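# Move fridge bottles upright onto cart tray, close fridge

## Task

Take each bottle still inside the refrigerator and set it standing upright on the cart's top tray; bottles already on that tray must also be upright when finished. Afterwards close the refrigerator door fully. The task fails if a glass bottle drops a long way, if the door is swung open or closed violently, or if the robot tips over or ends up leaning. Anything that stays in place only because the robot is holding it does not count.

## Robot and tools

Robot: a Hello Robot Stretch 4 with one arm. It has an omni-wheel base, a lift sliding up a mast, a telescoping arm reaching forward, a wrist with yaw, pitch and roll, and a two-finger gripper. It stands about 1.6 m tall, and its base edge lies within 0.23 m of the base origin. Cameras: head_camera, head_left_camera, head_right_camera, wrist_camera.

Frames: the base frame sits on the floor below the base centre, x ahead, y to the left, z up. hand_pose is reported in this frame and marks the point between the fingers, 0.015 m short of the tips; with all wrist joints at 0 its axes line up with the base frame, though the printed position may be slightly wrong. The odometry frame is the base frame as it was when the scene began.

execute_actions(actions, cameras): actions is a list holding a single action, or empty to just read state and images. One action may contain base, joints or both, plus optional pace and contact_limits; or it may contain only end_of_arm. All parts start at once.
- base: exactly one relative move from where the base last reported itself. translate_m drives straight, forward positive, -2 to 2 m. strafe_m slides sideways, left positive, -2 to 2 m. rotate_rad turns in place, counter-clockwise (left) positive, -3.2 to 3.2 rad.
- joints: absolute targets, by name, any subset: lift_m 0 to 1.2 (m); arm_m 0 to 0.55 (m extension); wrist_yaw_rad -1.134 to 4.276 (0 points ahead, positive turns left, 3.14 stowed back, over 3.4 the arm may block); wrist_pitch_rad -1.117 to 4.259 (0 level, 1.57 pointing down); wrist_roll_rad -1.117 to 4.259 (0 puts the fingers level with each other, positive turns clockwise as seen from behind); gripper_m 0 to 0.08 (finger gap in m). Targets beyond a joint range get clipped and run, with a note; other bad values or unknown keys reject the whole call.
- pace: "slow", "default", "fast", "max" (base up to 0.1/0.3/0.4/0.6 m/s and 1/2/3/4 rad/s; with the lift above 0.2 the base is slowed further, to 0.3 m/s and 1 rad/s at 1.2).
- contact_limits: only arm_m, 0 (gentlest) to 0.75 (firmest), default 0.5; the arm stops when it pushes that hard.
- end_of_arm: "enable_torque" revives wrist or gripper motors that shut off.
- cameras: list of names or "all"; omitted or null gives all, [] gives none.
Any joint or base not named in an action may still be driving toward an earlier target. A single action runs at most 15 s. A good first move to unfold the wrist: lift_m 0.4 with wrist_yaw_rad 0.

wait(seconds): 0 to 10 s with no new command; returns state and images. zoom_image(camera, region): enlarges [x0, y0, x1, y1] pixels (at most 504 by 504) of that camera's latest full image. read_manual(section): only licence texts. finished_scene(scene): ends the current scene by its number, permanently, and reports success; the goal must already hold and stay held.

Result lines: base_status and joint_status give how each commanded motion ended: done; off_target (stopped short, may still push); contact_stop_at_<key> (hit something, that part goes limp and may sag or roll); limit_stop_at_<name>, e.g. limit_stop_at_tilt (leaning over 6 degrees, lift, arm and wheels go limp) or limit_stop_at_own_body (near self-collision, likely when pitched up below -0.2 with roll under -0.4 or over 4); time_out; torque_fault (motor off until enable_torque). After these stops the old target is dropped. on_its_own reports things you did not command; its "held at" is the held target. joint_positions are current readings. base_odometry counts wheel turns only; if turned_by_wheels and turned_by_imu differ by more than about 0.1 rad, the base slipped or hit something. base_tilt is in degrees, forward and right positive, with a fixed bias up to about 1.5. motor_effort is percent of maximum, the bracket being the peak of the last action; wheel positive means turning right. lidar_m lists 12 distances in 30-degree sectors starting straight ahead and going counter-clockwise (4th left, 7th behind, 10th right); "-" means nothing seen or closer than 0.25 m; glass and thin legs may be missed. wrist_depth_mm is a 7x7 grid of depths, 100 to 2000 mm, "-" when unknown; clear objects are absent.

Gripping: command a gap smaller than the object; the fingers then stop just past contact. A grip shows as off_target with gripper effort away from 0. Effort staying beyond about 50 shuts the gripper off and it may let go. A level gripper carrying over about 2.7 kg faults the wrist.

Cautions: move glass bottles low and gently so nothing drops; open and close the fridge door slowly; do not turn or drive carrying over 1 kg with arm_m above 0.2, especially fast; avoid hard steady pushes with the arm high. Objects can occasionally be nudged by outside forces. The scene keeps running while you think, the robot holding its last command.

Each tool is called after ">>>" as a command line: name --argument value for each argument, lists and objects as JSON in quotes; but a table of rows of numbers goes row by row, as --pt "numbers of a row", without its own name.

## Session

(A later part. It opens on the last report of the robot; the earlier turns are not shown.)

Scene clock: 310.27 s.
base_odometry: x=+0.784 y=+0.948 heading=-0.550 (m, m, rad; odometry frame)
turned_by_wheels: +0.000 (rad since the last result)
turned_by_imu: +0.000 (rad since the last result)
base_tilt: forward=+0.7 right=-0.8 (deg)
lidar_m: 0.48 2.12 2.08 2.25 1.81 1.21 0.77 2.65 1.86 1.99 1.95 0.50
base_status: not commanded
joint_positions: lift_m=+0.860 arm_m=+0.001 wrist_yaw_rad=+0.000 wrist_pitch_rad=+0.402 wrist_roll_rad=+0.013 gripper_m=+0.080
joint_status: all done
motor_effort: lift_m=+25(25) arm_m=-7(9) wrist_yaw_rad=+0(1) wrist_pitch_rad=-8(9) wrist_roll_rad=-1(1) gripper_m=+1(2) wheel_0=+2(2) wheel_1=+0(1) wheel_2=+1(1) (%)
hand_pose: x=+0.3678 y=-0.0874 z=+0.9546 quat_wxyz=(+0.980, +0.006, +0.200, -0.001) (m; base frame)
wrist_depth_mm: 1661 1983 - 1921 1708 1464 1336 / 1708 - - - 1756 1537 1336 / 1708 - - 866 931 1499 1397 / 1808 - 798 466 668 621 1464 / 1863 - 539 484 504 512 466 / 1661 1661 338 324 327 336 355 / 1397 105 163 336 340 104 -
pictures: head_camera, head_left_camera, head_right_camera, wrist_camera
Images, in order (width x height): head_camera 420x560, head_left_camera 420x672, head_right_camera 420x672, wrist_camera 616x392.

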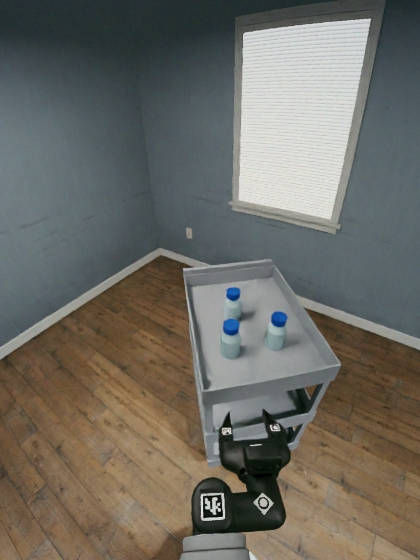

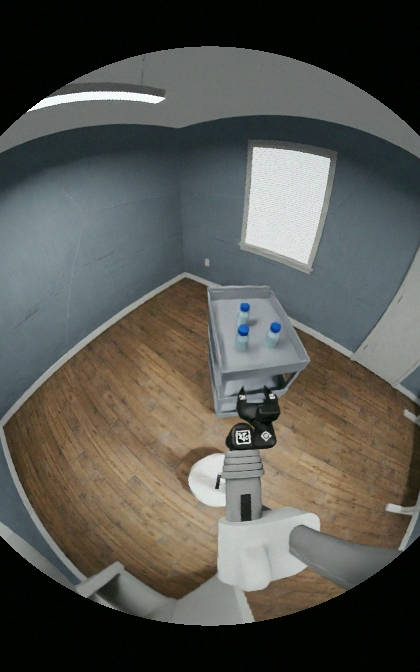

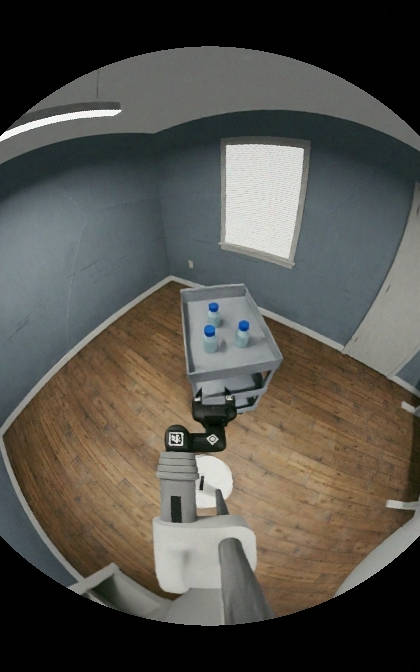

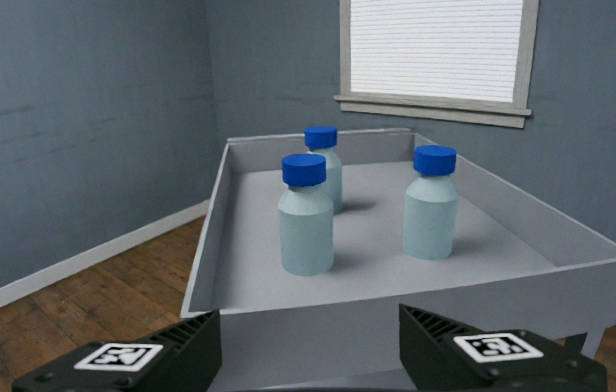

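>>> execute_actions --actions '[{"base":{"rotate_rad":1.81},"joints":{"lift_m":0.3,"wrist_pitch_rad":0,"gripper_m":0.0}}]' --cameras '[]'

>>> execute_actions --actions '[{"base":{"translate_m":-0.48},"pace":"fast"}]' --cameras '[]'

>>> execute_actions --actions '[{"base":{"strafe_m":0.99},"pace":"fast"}]'

Scene clock: 336.47 s.
base_odometry: x=+0.784 y=+0.948 heading=+1.260 (m, m, rad; odometry frame)
turned_by_wheels: +1.810 (rad since the last result)
turned_by_imu: +1.791 (rad since the last result)
base_tilt: forward=+0.8 right=-0.7 (deg)
lidar_m: 1.94 1.20 0.91 0.76 2.62 1.88 2.11 0.60 0.48 0.46 2.09 2.11
base_status: done
joint_positions: lift_m=+0.300 arm_m=+0.001 wrist_yaw_rad=+0.000 wrist_pitch_rad=+0.003 wrist_roll_rad=+0.013 gripper_m=+0.000
joint_status: all done
motor_effort: lift_m=+17(24) arm_m=-7(7) wrist_yaw_rad=+0(0) wrist_pitch_rad=-9(14) wrist_roll_rad=+1(1) gripper_m=-1(3) wheel_0=-1(4) wheel_1=+0(4) wheel_2=+1(8) (%)
hand_pose: x=+0.3849 y=-0.0874 z=+0.4780 quat_wxyz=(+1.000, +0.006, +0.001, +0.000) (m; base frame)
wrist_depth_mm: 1366 1576 1808 - - 1863 1618 / 1336 1576 1808 - - 1808 1576 / 1366 1537 1863 - - 1921 1618 / 1397 1576 1863 - - 1808 1618 / 1366 1576 1756 - - 1808 1576 / 1336 1499 1708 1921 1863 1756 1537 / 1336 1255 1336 106 647 1205 1160
pictures: none
No camera images: the call's "cameras" was empty. Leave "cameras" out to get every camera's image.

Scene clock: 339.03 s.
base_odometry: x=+0.637 y=+0.491 heading=+1.260 (m, m, rad; odometry frame)
turned_by_wheels: +0.000 (rad since the last result)
turned_by_imu: +0.001 (rad since the last result)
base_tilt: forward=+0.8 right=-0.8 (deg)
lidar_m: 2.36 1.59 0.96 2.57 1.53 1.57 1.71 1.56 1.57 0.41 0.45 2.40
base_status: done
joint_positions: lift_m=+0.300 arm_m=+0.001 wrist_yaw_rad=+0.000 wrist_pitch_rad=+0.003 wrist_roll_rad=+0.013 gripper_m=+0.000
joint_status: not commanded
motor_effort: lift_m=+17(17) arm_m=-7(7) wrist_yaw_rad=+0(0) wrist_pitch_rad=-9(8) wrist_roll_rad=+0(1) gripper_m=-2(2) wheel_0=+0(7) wheel_1=+1(4) wheel_2=-1(10) (%)
hand_pose: x=+0.3848 y=-0.0874 z=+0.4780 quat_wxyz=(+1.000, +0.006, +0.001, +0.000) (m; base frame)
wrist_depth_mm: 1576 1921 - - - - 1808 / 1499 1863 - - - - 1808 / 1499 1921 - - - - 1808 / 1537 1921 - - - - 1808 / 1464 1921 - - - - 1863 / 1464 1708 - 1921 1863 1808 1756 / 1182 1255 1336 106 640 1182 1182
pictures: none
No camera images: the call's "cameras" was empty. Leave "cameras" out to get every camera's image.

Scene clock: 342.73 s.
base_odometry: x=-0.306 y=+0.794 heading=+1.260 (m, m, rad; odometry frame)
turned_by_wheels: +0.000 (rad since the last result)
turned_by_imu: -0.002 (rad since the last result)
base_tilt: forward=+0.8 right=-0.7 (deg)
lidar_m: 0.50 1.17 1.52 1.74 1.55 0.93 1.00 2.16 2.18 1.40 3.14 0.53
base_status: done
joint_positions: lift_m=+0.300 arm_m=+0.001 wrist_yaw_rad=+0.000 wrist_pitch_rad=+0.003 wrist_roll_rad=+0.013 gripper_m=+0.000
joint_status: not commanded
motor_effort: lift_m=+18(17) arm_m=-7(7) wrist_yaw_rad=+0(0) wrist_pitch_rad=-9(8) wrist_roll_rad=+0(1) gripper_m=-2(2) wheel_0=+1(11) wheel_1=-1(7) wheel_2=+0(0) (%)
hand_pose: x=+0.3848 y=-0.0874 z=+0.4779 quat_wxyz=(+1.000, +0.006, +0.001, +0.000) (m; base frame)
wrist_depth_mm: 1160 1008 521 373 345 - - / 1205 991 517 373 340 - - / 1205 976 512 373 338 - - / 1182 976 517 375 334 - - / 1160 1008 517 375 330 - - / 1138 991 525 347 329 1708 1708 / 1138 1008 492 106 224 1182 1182
pictures: head_camera, head_left_camera, head_right_camera, wrist_camera
Images, in order (width x height): head_camera 420x560, head_left_camera 420x672, head_right_camera 420x672, wrist_camera 616x392.

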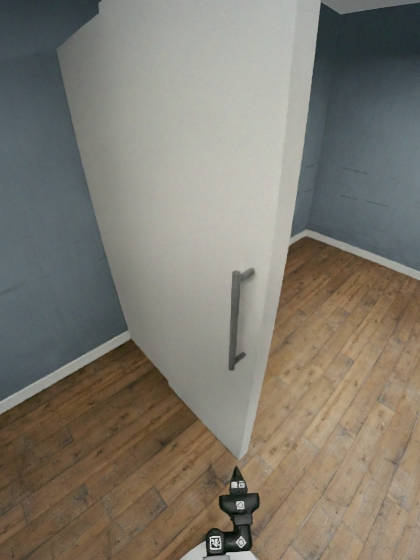

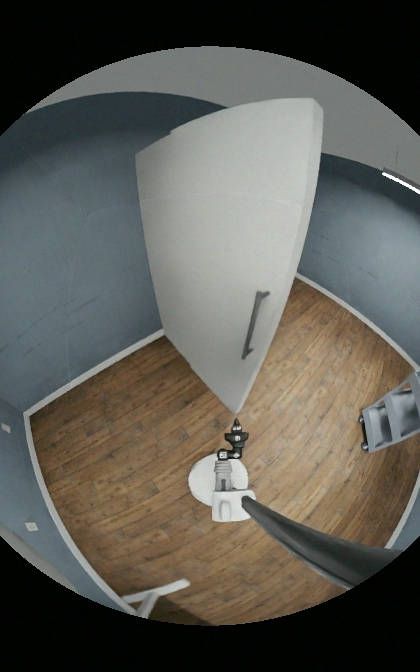

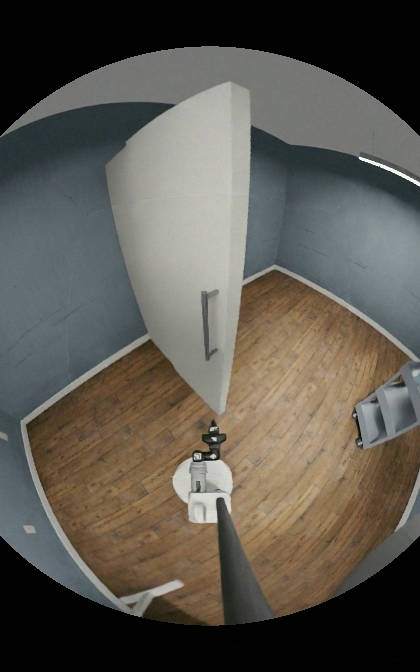

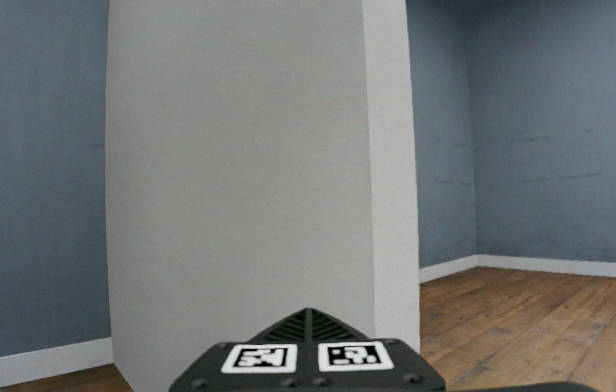

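>>> execute_actions --actions '[{"joints":{"arm_m":0.17}}]' --cameras '[]'

>>> execute_actions --actions '[{"base":{"translate_m":0.25},"pace":"slow"}]' --cameras '["head_camera","head_left_camera"]'

Scene clock: 352.33 s.
base_odometry: x=-0.306 y=+0.794 heading=+1.260 (m, m, rad; odometry frame)
turned_by_wheels: +0.000 (rad since the last result)
turned_by_imu: +0.000 (rad since the last result)
base_tilt: forward=+0.7 right=-0.7 (deg)
lidar_m: 0.52 1.14 1.52 1.72 1.54 0.94 0.97 2.14 2.15 1.38 3.13 0.53
base_status: not commanded
joint_positions: lift_m=+0.300 arm_m=+0.169 wrist_yaw_rad=+0.000 wrist_pitch_rad=+0.003 wrist_roll_rad=+0.013 gripper_m=+0.000
joint_status: all done
motor_effort: lift_m=+17(17) arm_m=+7(9) wrist_yaw_rad=-1(1) wrist_pitch_rad=-9(7) wrist_roll_rad=+0(0) gripper_m=-2(2) wheel_0=+0(1) wheel_1=-1(1) wheel_2=+0(0) (%)
hand_pose: x=+0.5523 y=-0.0874 z=+0.4779 quat_wxyz=(+1.000, +0.006, +0.001, +0.000) (m; base frame)
wrist_depth_mm: 1060 496 289 207 161 176 - / 1042 488 289 208 162 172 - / 1060 488 287 208 163 167 - / 1025 480 289 208 163 166 - / 1025 488 289 208 163 164 - / 1060 500 293 195 163 163 1708 / 1042 508 278 106 129 163 1182
pictures: none
No camera images: the call's "cameras" was empty. Leave "cameras" out to get every camera's image.

Scene clock: 356.13 s.
base_odometry: x=-0.229 y=+1.032 heading=+1.260 (m, m, rad; odometry frame)
turned_by_wheels: +0.000 (rad since the last result)
turned_by_imu: +0.000 (rad since the last result)
base_tilt: forward=+0.7 right=-0.7 (deg)
lidar_m: 0.59 0.76 1.33 1.64 1.70 1.25 1.17 2.33 2.41 1.41 2.98 0.52
base_status: done
joint_positions: lift_m=+0.300 arm_m=+0.169 wrist_yaw_rad=+0.000 wrist_pitch_rad=+0.003 wrist_roll_rad=+0.013 gripper_m=+0.000
joint_status: not commanded
motor_effort: lift_m=+17(18) arm_m=+7(7) wrist_yaw_rad=+1(21) wrist_pitch_rad=-8(7) wrist_roll_rad=+0(1) gripper_m=-1(3) wheel_0=+2(6) wheel_1=+2(5) wheel_2=-2(8) (%)
hand_pose: x=+0.5523 y=-0.0875 z=+0.4779 quat_wxyz=(+1.000, +0.006, +0.001, +0.000) (m; base frame)
wrist_depth_mm: 334 298 267 247 227 208 - / 330 297 267 246 225 209 200 / 329 296 267 245 226 208 197 / 327 297 267 245 225 209 197 / 329 294 267 244 225 208 196 / 330 296 267 237 224 208 197 / 327 294 262 106 163 207 -
pictures: head_camera, head_left_camera
Images, in order (width x height): head_camera 420x560, head_left_camera 420x672.

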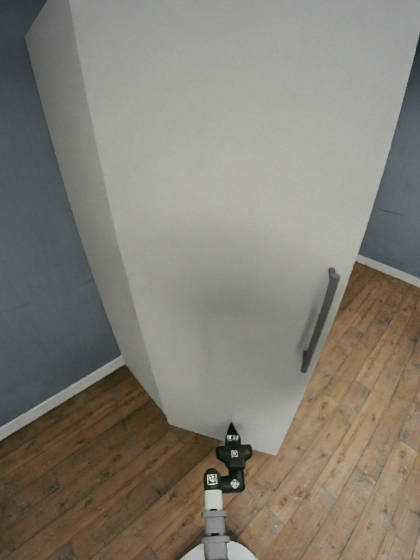

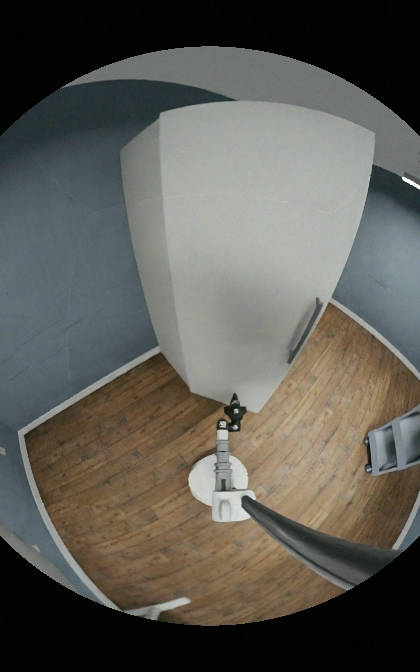

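>>> wait --seconds 8

Scene clock: 368.80 s.
base_odometry: x=-0.229 y=+1.032 heading=+1.260 (m, m, rad; odometry frame)
turned_by_wheels: +0.000 (rad since the last result)
turned_by_imu: +0.001 (rad since the last result)
base_tilt: forward=+0.7 right=-0.9 (deg)
lidar_m: 0.77 0.78 1.33 1.66 1.70 1.21 1.20 2.37 2.39 1.41 2.98 2.30
base_status: done
joint_positions: lift_m=+0.300 arm_m=+0.169 wrist_yaw_rad=+0.000 wrist_pitch_rad=+0.003 wrist_roll_rad=+0.013 gripper_m=+0.000
joint_status: not commanded
motor_effort: lift_m=+17(18) arm_m=+7(7) wrist_yaw_rad=+1(21) wrist_pitch_rad=-7(7) wrist_roll_rad=-1(1) gripper_m=-2(3) wheel_0=+2(6) wheel_1=+2(5) wheel_2=-2(8) (%)
hand_pose: x=+0.5523 y=-0.0875 z=+0.4779 quat_wxyz=(+1.000, +0.006, +0.001, +0.000) (m; base frame)
wrist_depth_mm: 392 445 525 640 1808 - - / 394 445 525 627 1808 - - / 394 445 525 621 1863 - - / 392 445 517 627 1808 - - / 387 439 521 621 759 - - / 384 439 517 580 759 1708 1661 / 392 433 477 106 640 1182 1182
wait: 8.00 s; at rest from the start
pictures: head_camera, head_left_camera, head_right_camera, wrist_camera
Images, in order (width x height): head_camera 420x560, head_left_camera 420x672, head_right_camera 420x672, wrist_camera 616x392.

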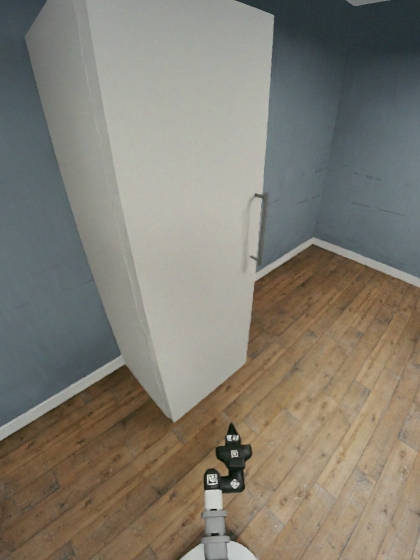

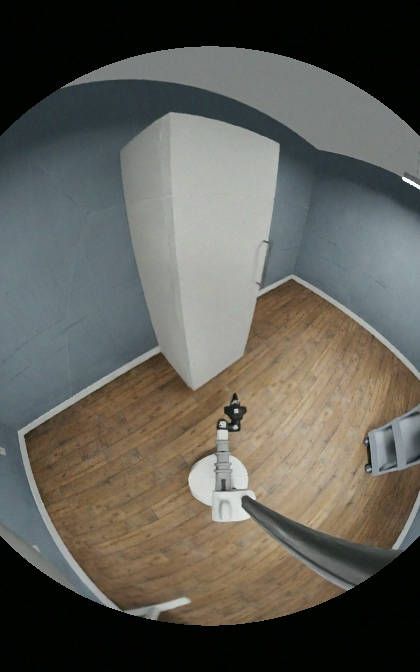

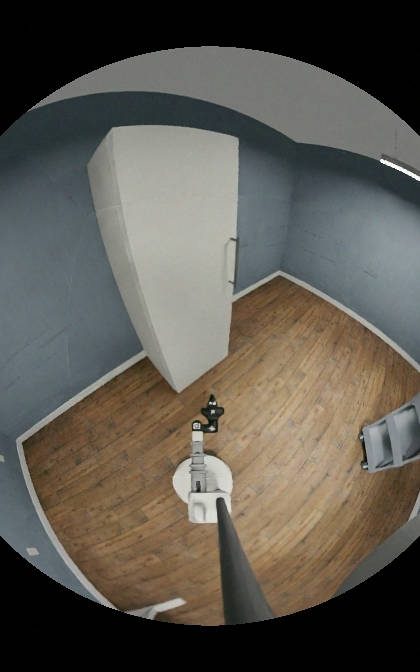

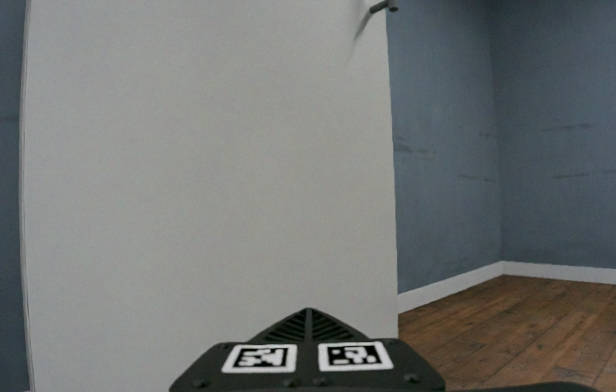

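>>> execute_actions --actions '[{"base":{"translate_m":0.25},"joints":{"arm_m":0.32}}]' --cameras '[]'

>>> execute_actions --actions '[{"joints":{"arm_m":0.41},"pace":"slow","contact_limits":{"arm_m":0.1}}]' --cameras '["head_camera"]'

Scene clock: 379.67 s.
base_odometry: x=-0.153 y=+1.270 heading=+1.260 (m, m, rad; odometry frame)
turned_by_wheels: +0.000 (rad since the last result)
turned_by_imu: +0.000 (rad since the last result)
base_tilt: forward=+0.7 right=-0.9 (deg)
lidar_m: 0.55 0.52 1.14 1.40 1.89 1.57 1.51 2.55 1.47 1.44 2.83 0.84
base_status: done
joint_positions: lift_m=+0.300 arm_m=+0.319 wrist_yaw_rad=+0.000 wrist_pitch_rad=+0.003 wrist_roll_rad=+0.013 gripper_m=+0.000
joint_status: all done
motor_effort: lift_m=+18(18) arm_m=+7(8) wrist_yaw_rad=+0(1) wrist_pitch_rad=-7(7) wrist_roll_rad=-1(0) gripper_m=-2(2) wheel_0=+0(4) wheel_1=+0(7) wheel_2=+1(7) (%)
hand_pose: x=+0.7024 y=-0.0874 z=+0.4779 quat_wxyz=(+1.000, +0.006, +0.001, +0.000) (m; base frame)
wrist_depth_mm: 139 158 187 225 285 1808 - / 139 158 187 224 281 1808 - / 139 158 185 222 277 1808 - / 138 158 184 221 274 370 - / 138 156 183 220 272 364 - / 136 156 182 206 271 362 1708 / 136 154 168 106 195 364 1182
pictures: none
No camera images: the call's "cameras" was empty. Leave "cameras" out to get every camera's image.

Scene clock: 381.13 s.
base_odometry: x=-0.153 y=+1.269 heading=+1.259 (m, m, rad; odometry frame)
turned_by_wheels: -0.001 (rad since the last result)
turned_by_imu: -0.001 (rad since the last result)
base_tilt: forward=+0.7 right=-0.8 (deg)
lidar_m: 0.57 0.50 1.14 1.44 1.86 1.56 1.53 2.53 1.46 1.44 2.83 0.85
base_status: not commanded
joint_positions: lift_m=+0.300 arm_m=+0.378 wrist_yaw_rad=-0.013 wrist_pitch_rad=+0.002 wrist_roll_rad=+0.013 gripper_m=+0.000
joint_status: arm_m contact_stop (moved +0.060 of +0.091)
on_its_own: arm_m is slack since a contact_stop (your +0.410 is given up); wrist_yaw_rad is at rest, and its effort (+39) is outside its rest range (-13 to +13)
motor_effort: lift_m=+18(18) arm_m=+0(16) wrist_yaw_rad=+39(43) wrist_pitch_rad=-6(8) wrist_roll_rad=-2(0) gripper_m=-1(2) wheel_0=+0(0) wheel_1=+0(0) wheel_2=-13(13) (%)
contact_limits: arm_m 0.1
hand_pose: x=+0.7608 y=-0.0902 z=+0.4780 quat_wxyz=(+1.000, +0.006, +0.001, -0.007) (m; base frame)
wrist_depth_mm: 105 120 142 172 219 307 - / 105 120 142 171 216 300 - / 105 120 141 170 212 294 - / 105 119 140 168 211 291 - / 105 118 139 167 210 287 - / 104 117 138 157 209 285 1661 / 104 116 128 106 163 285 1160
pictures: head_camera
Images, in order (width x height): head_camera 420x560.

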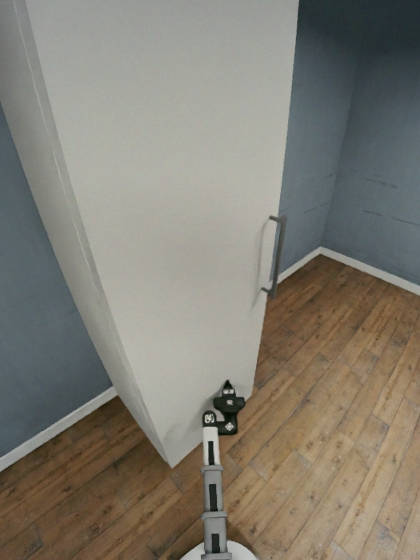

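The door did not move under the push, so it is shut. I'll back off and check the tray.

>>> execute_actions --actions '[{"joints":{"arm_m":0.1}}]' --cameras '[]'

>>> execute_actions --actions '[{"base":{"rotate_rad":-0.9},"pace":"fast"}]' --cameras '["head_left_camera","head_right_camera"]'

Scene clock: 387.90 s.
base_odometry: x=-0.153 y=+1.270 heading=+1.260 (m, m, rad; odometry frame)
turned_by_wheels: +0.001 (rad since the last result)
turned_by_imu: +0.002 (rad since the last result)
base_tilt: forward=+0.8 right=-0.8 (deg)
lidar_m: 0.56 0.50 1.12 1.40 1.88 1.57 1.50 2.54 1.45 1.44 2.82 0.86
base_status: not commanded
joint_positions: lift_m=+0.300 arm_m=+0.101 wrist_yaw_rad=+0.000 wrist_pitch_rad=+0.003 wrist_roll_rad=+0.013 gripper_m=+0.000
joint_status: all done
motor_effort: lift_m=+18(18) arm_m=-7(8) wrist_yaw_rad=+0(37) wrist_pitch_rad=-9(8) wrist_roll_rad=-1(1) gripper_m=-2(2) wheel_0=+0(3) wheel_1=+0(1) wheel_2=+0(13) (%)
hand_pose: x=+0.4848 y=-0.0874 z=+0.4779 quat_wxyz=(+1.000, +0.006, +0.001, +0.000) (m; base frame)
wrist_depth_mm: 277 315 375 455 569 - - / 276 315 370 449 559 - - / 277 314 370 445 549 - - / 274 314 368 439 544 - - / 274 312 364 433 544 - - / 272 310 364 413 544 1708 1661 / 271 306 336 106 334 1182 1182
pictures: none
No camera images: the call's "cameras" was empty. Leave "cameras" out to get every camera's image.

Scene clock: 389.30 s.
base_odometry: x=-0.153 y=+1.270 heading=+0.360 (m, m, rad; odometry frame)
turned_by_wheels: -0.900 (rad since the last result)
turned_by_imu: -0.890 (rad since the last result)
base_tilt: forward=+0.7 right=-0.9 (deg)
lidar_m: 2.82 0.72 0.54 0.61 1.17 1.62 1.88 1.42 1.59 2.55 1.41 1.45
base_status: done
joint_positions: lift_m=+0.300 arm_m=+0.101 wrist_yaw_rad=+0.000 wrist_pitch_rad=+0.003 wrist_roll_rad=+0.013 gripper_m=+0.000
joint_status: not commanded
motor_effort: lift_m=+18(18) arm_m=-7(7) wrist_yaw_rad=+0(1) wrist_pitch_rad=-9(7) wrist_roll_rad=+0(1) gripper_m=-2(1) wheel_0=-1(8) wheel_1=+0(9) wheel_2=-1(7) (%)
hand_pose: x=+0.4848 y=-0.0874 z=+0.4779 quat_wxyz=(+1.000, +0.006, +0.001, +0.000) (m; base frame)
wrist_depth_mm: 1808 - - - - - - / 1863 - - - - - - / 1863 - - - - - - / 1756 - - - - - - / 1808 - - - - - - / 1708 1983 1983 1983 1863 1808 1661 / 1308 1255 1336 106 647 1182 1182
pictures: head_left_camera, head_right_camera
Images, in order (width x height): head_left_camera 420x672, head_right_camera 420x672.

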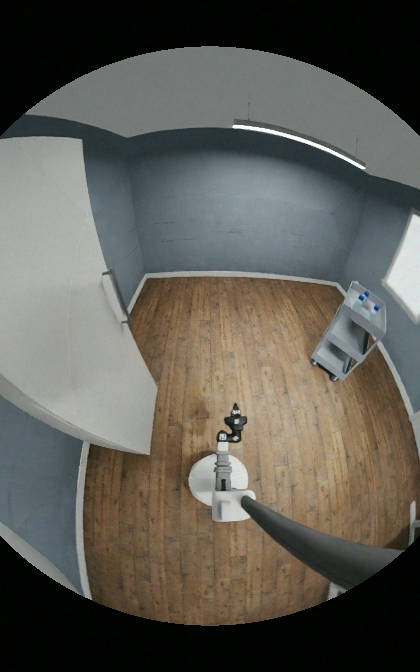

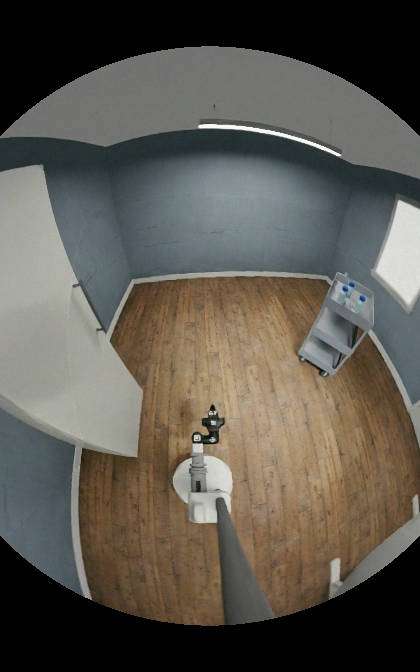

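>>> finished_scene --scene 2

The scene is finished: the task was done.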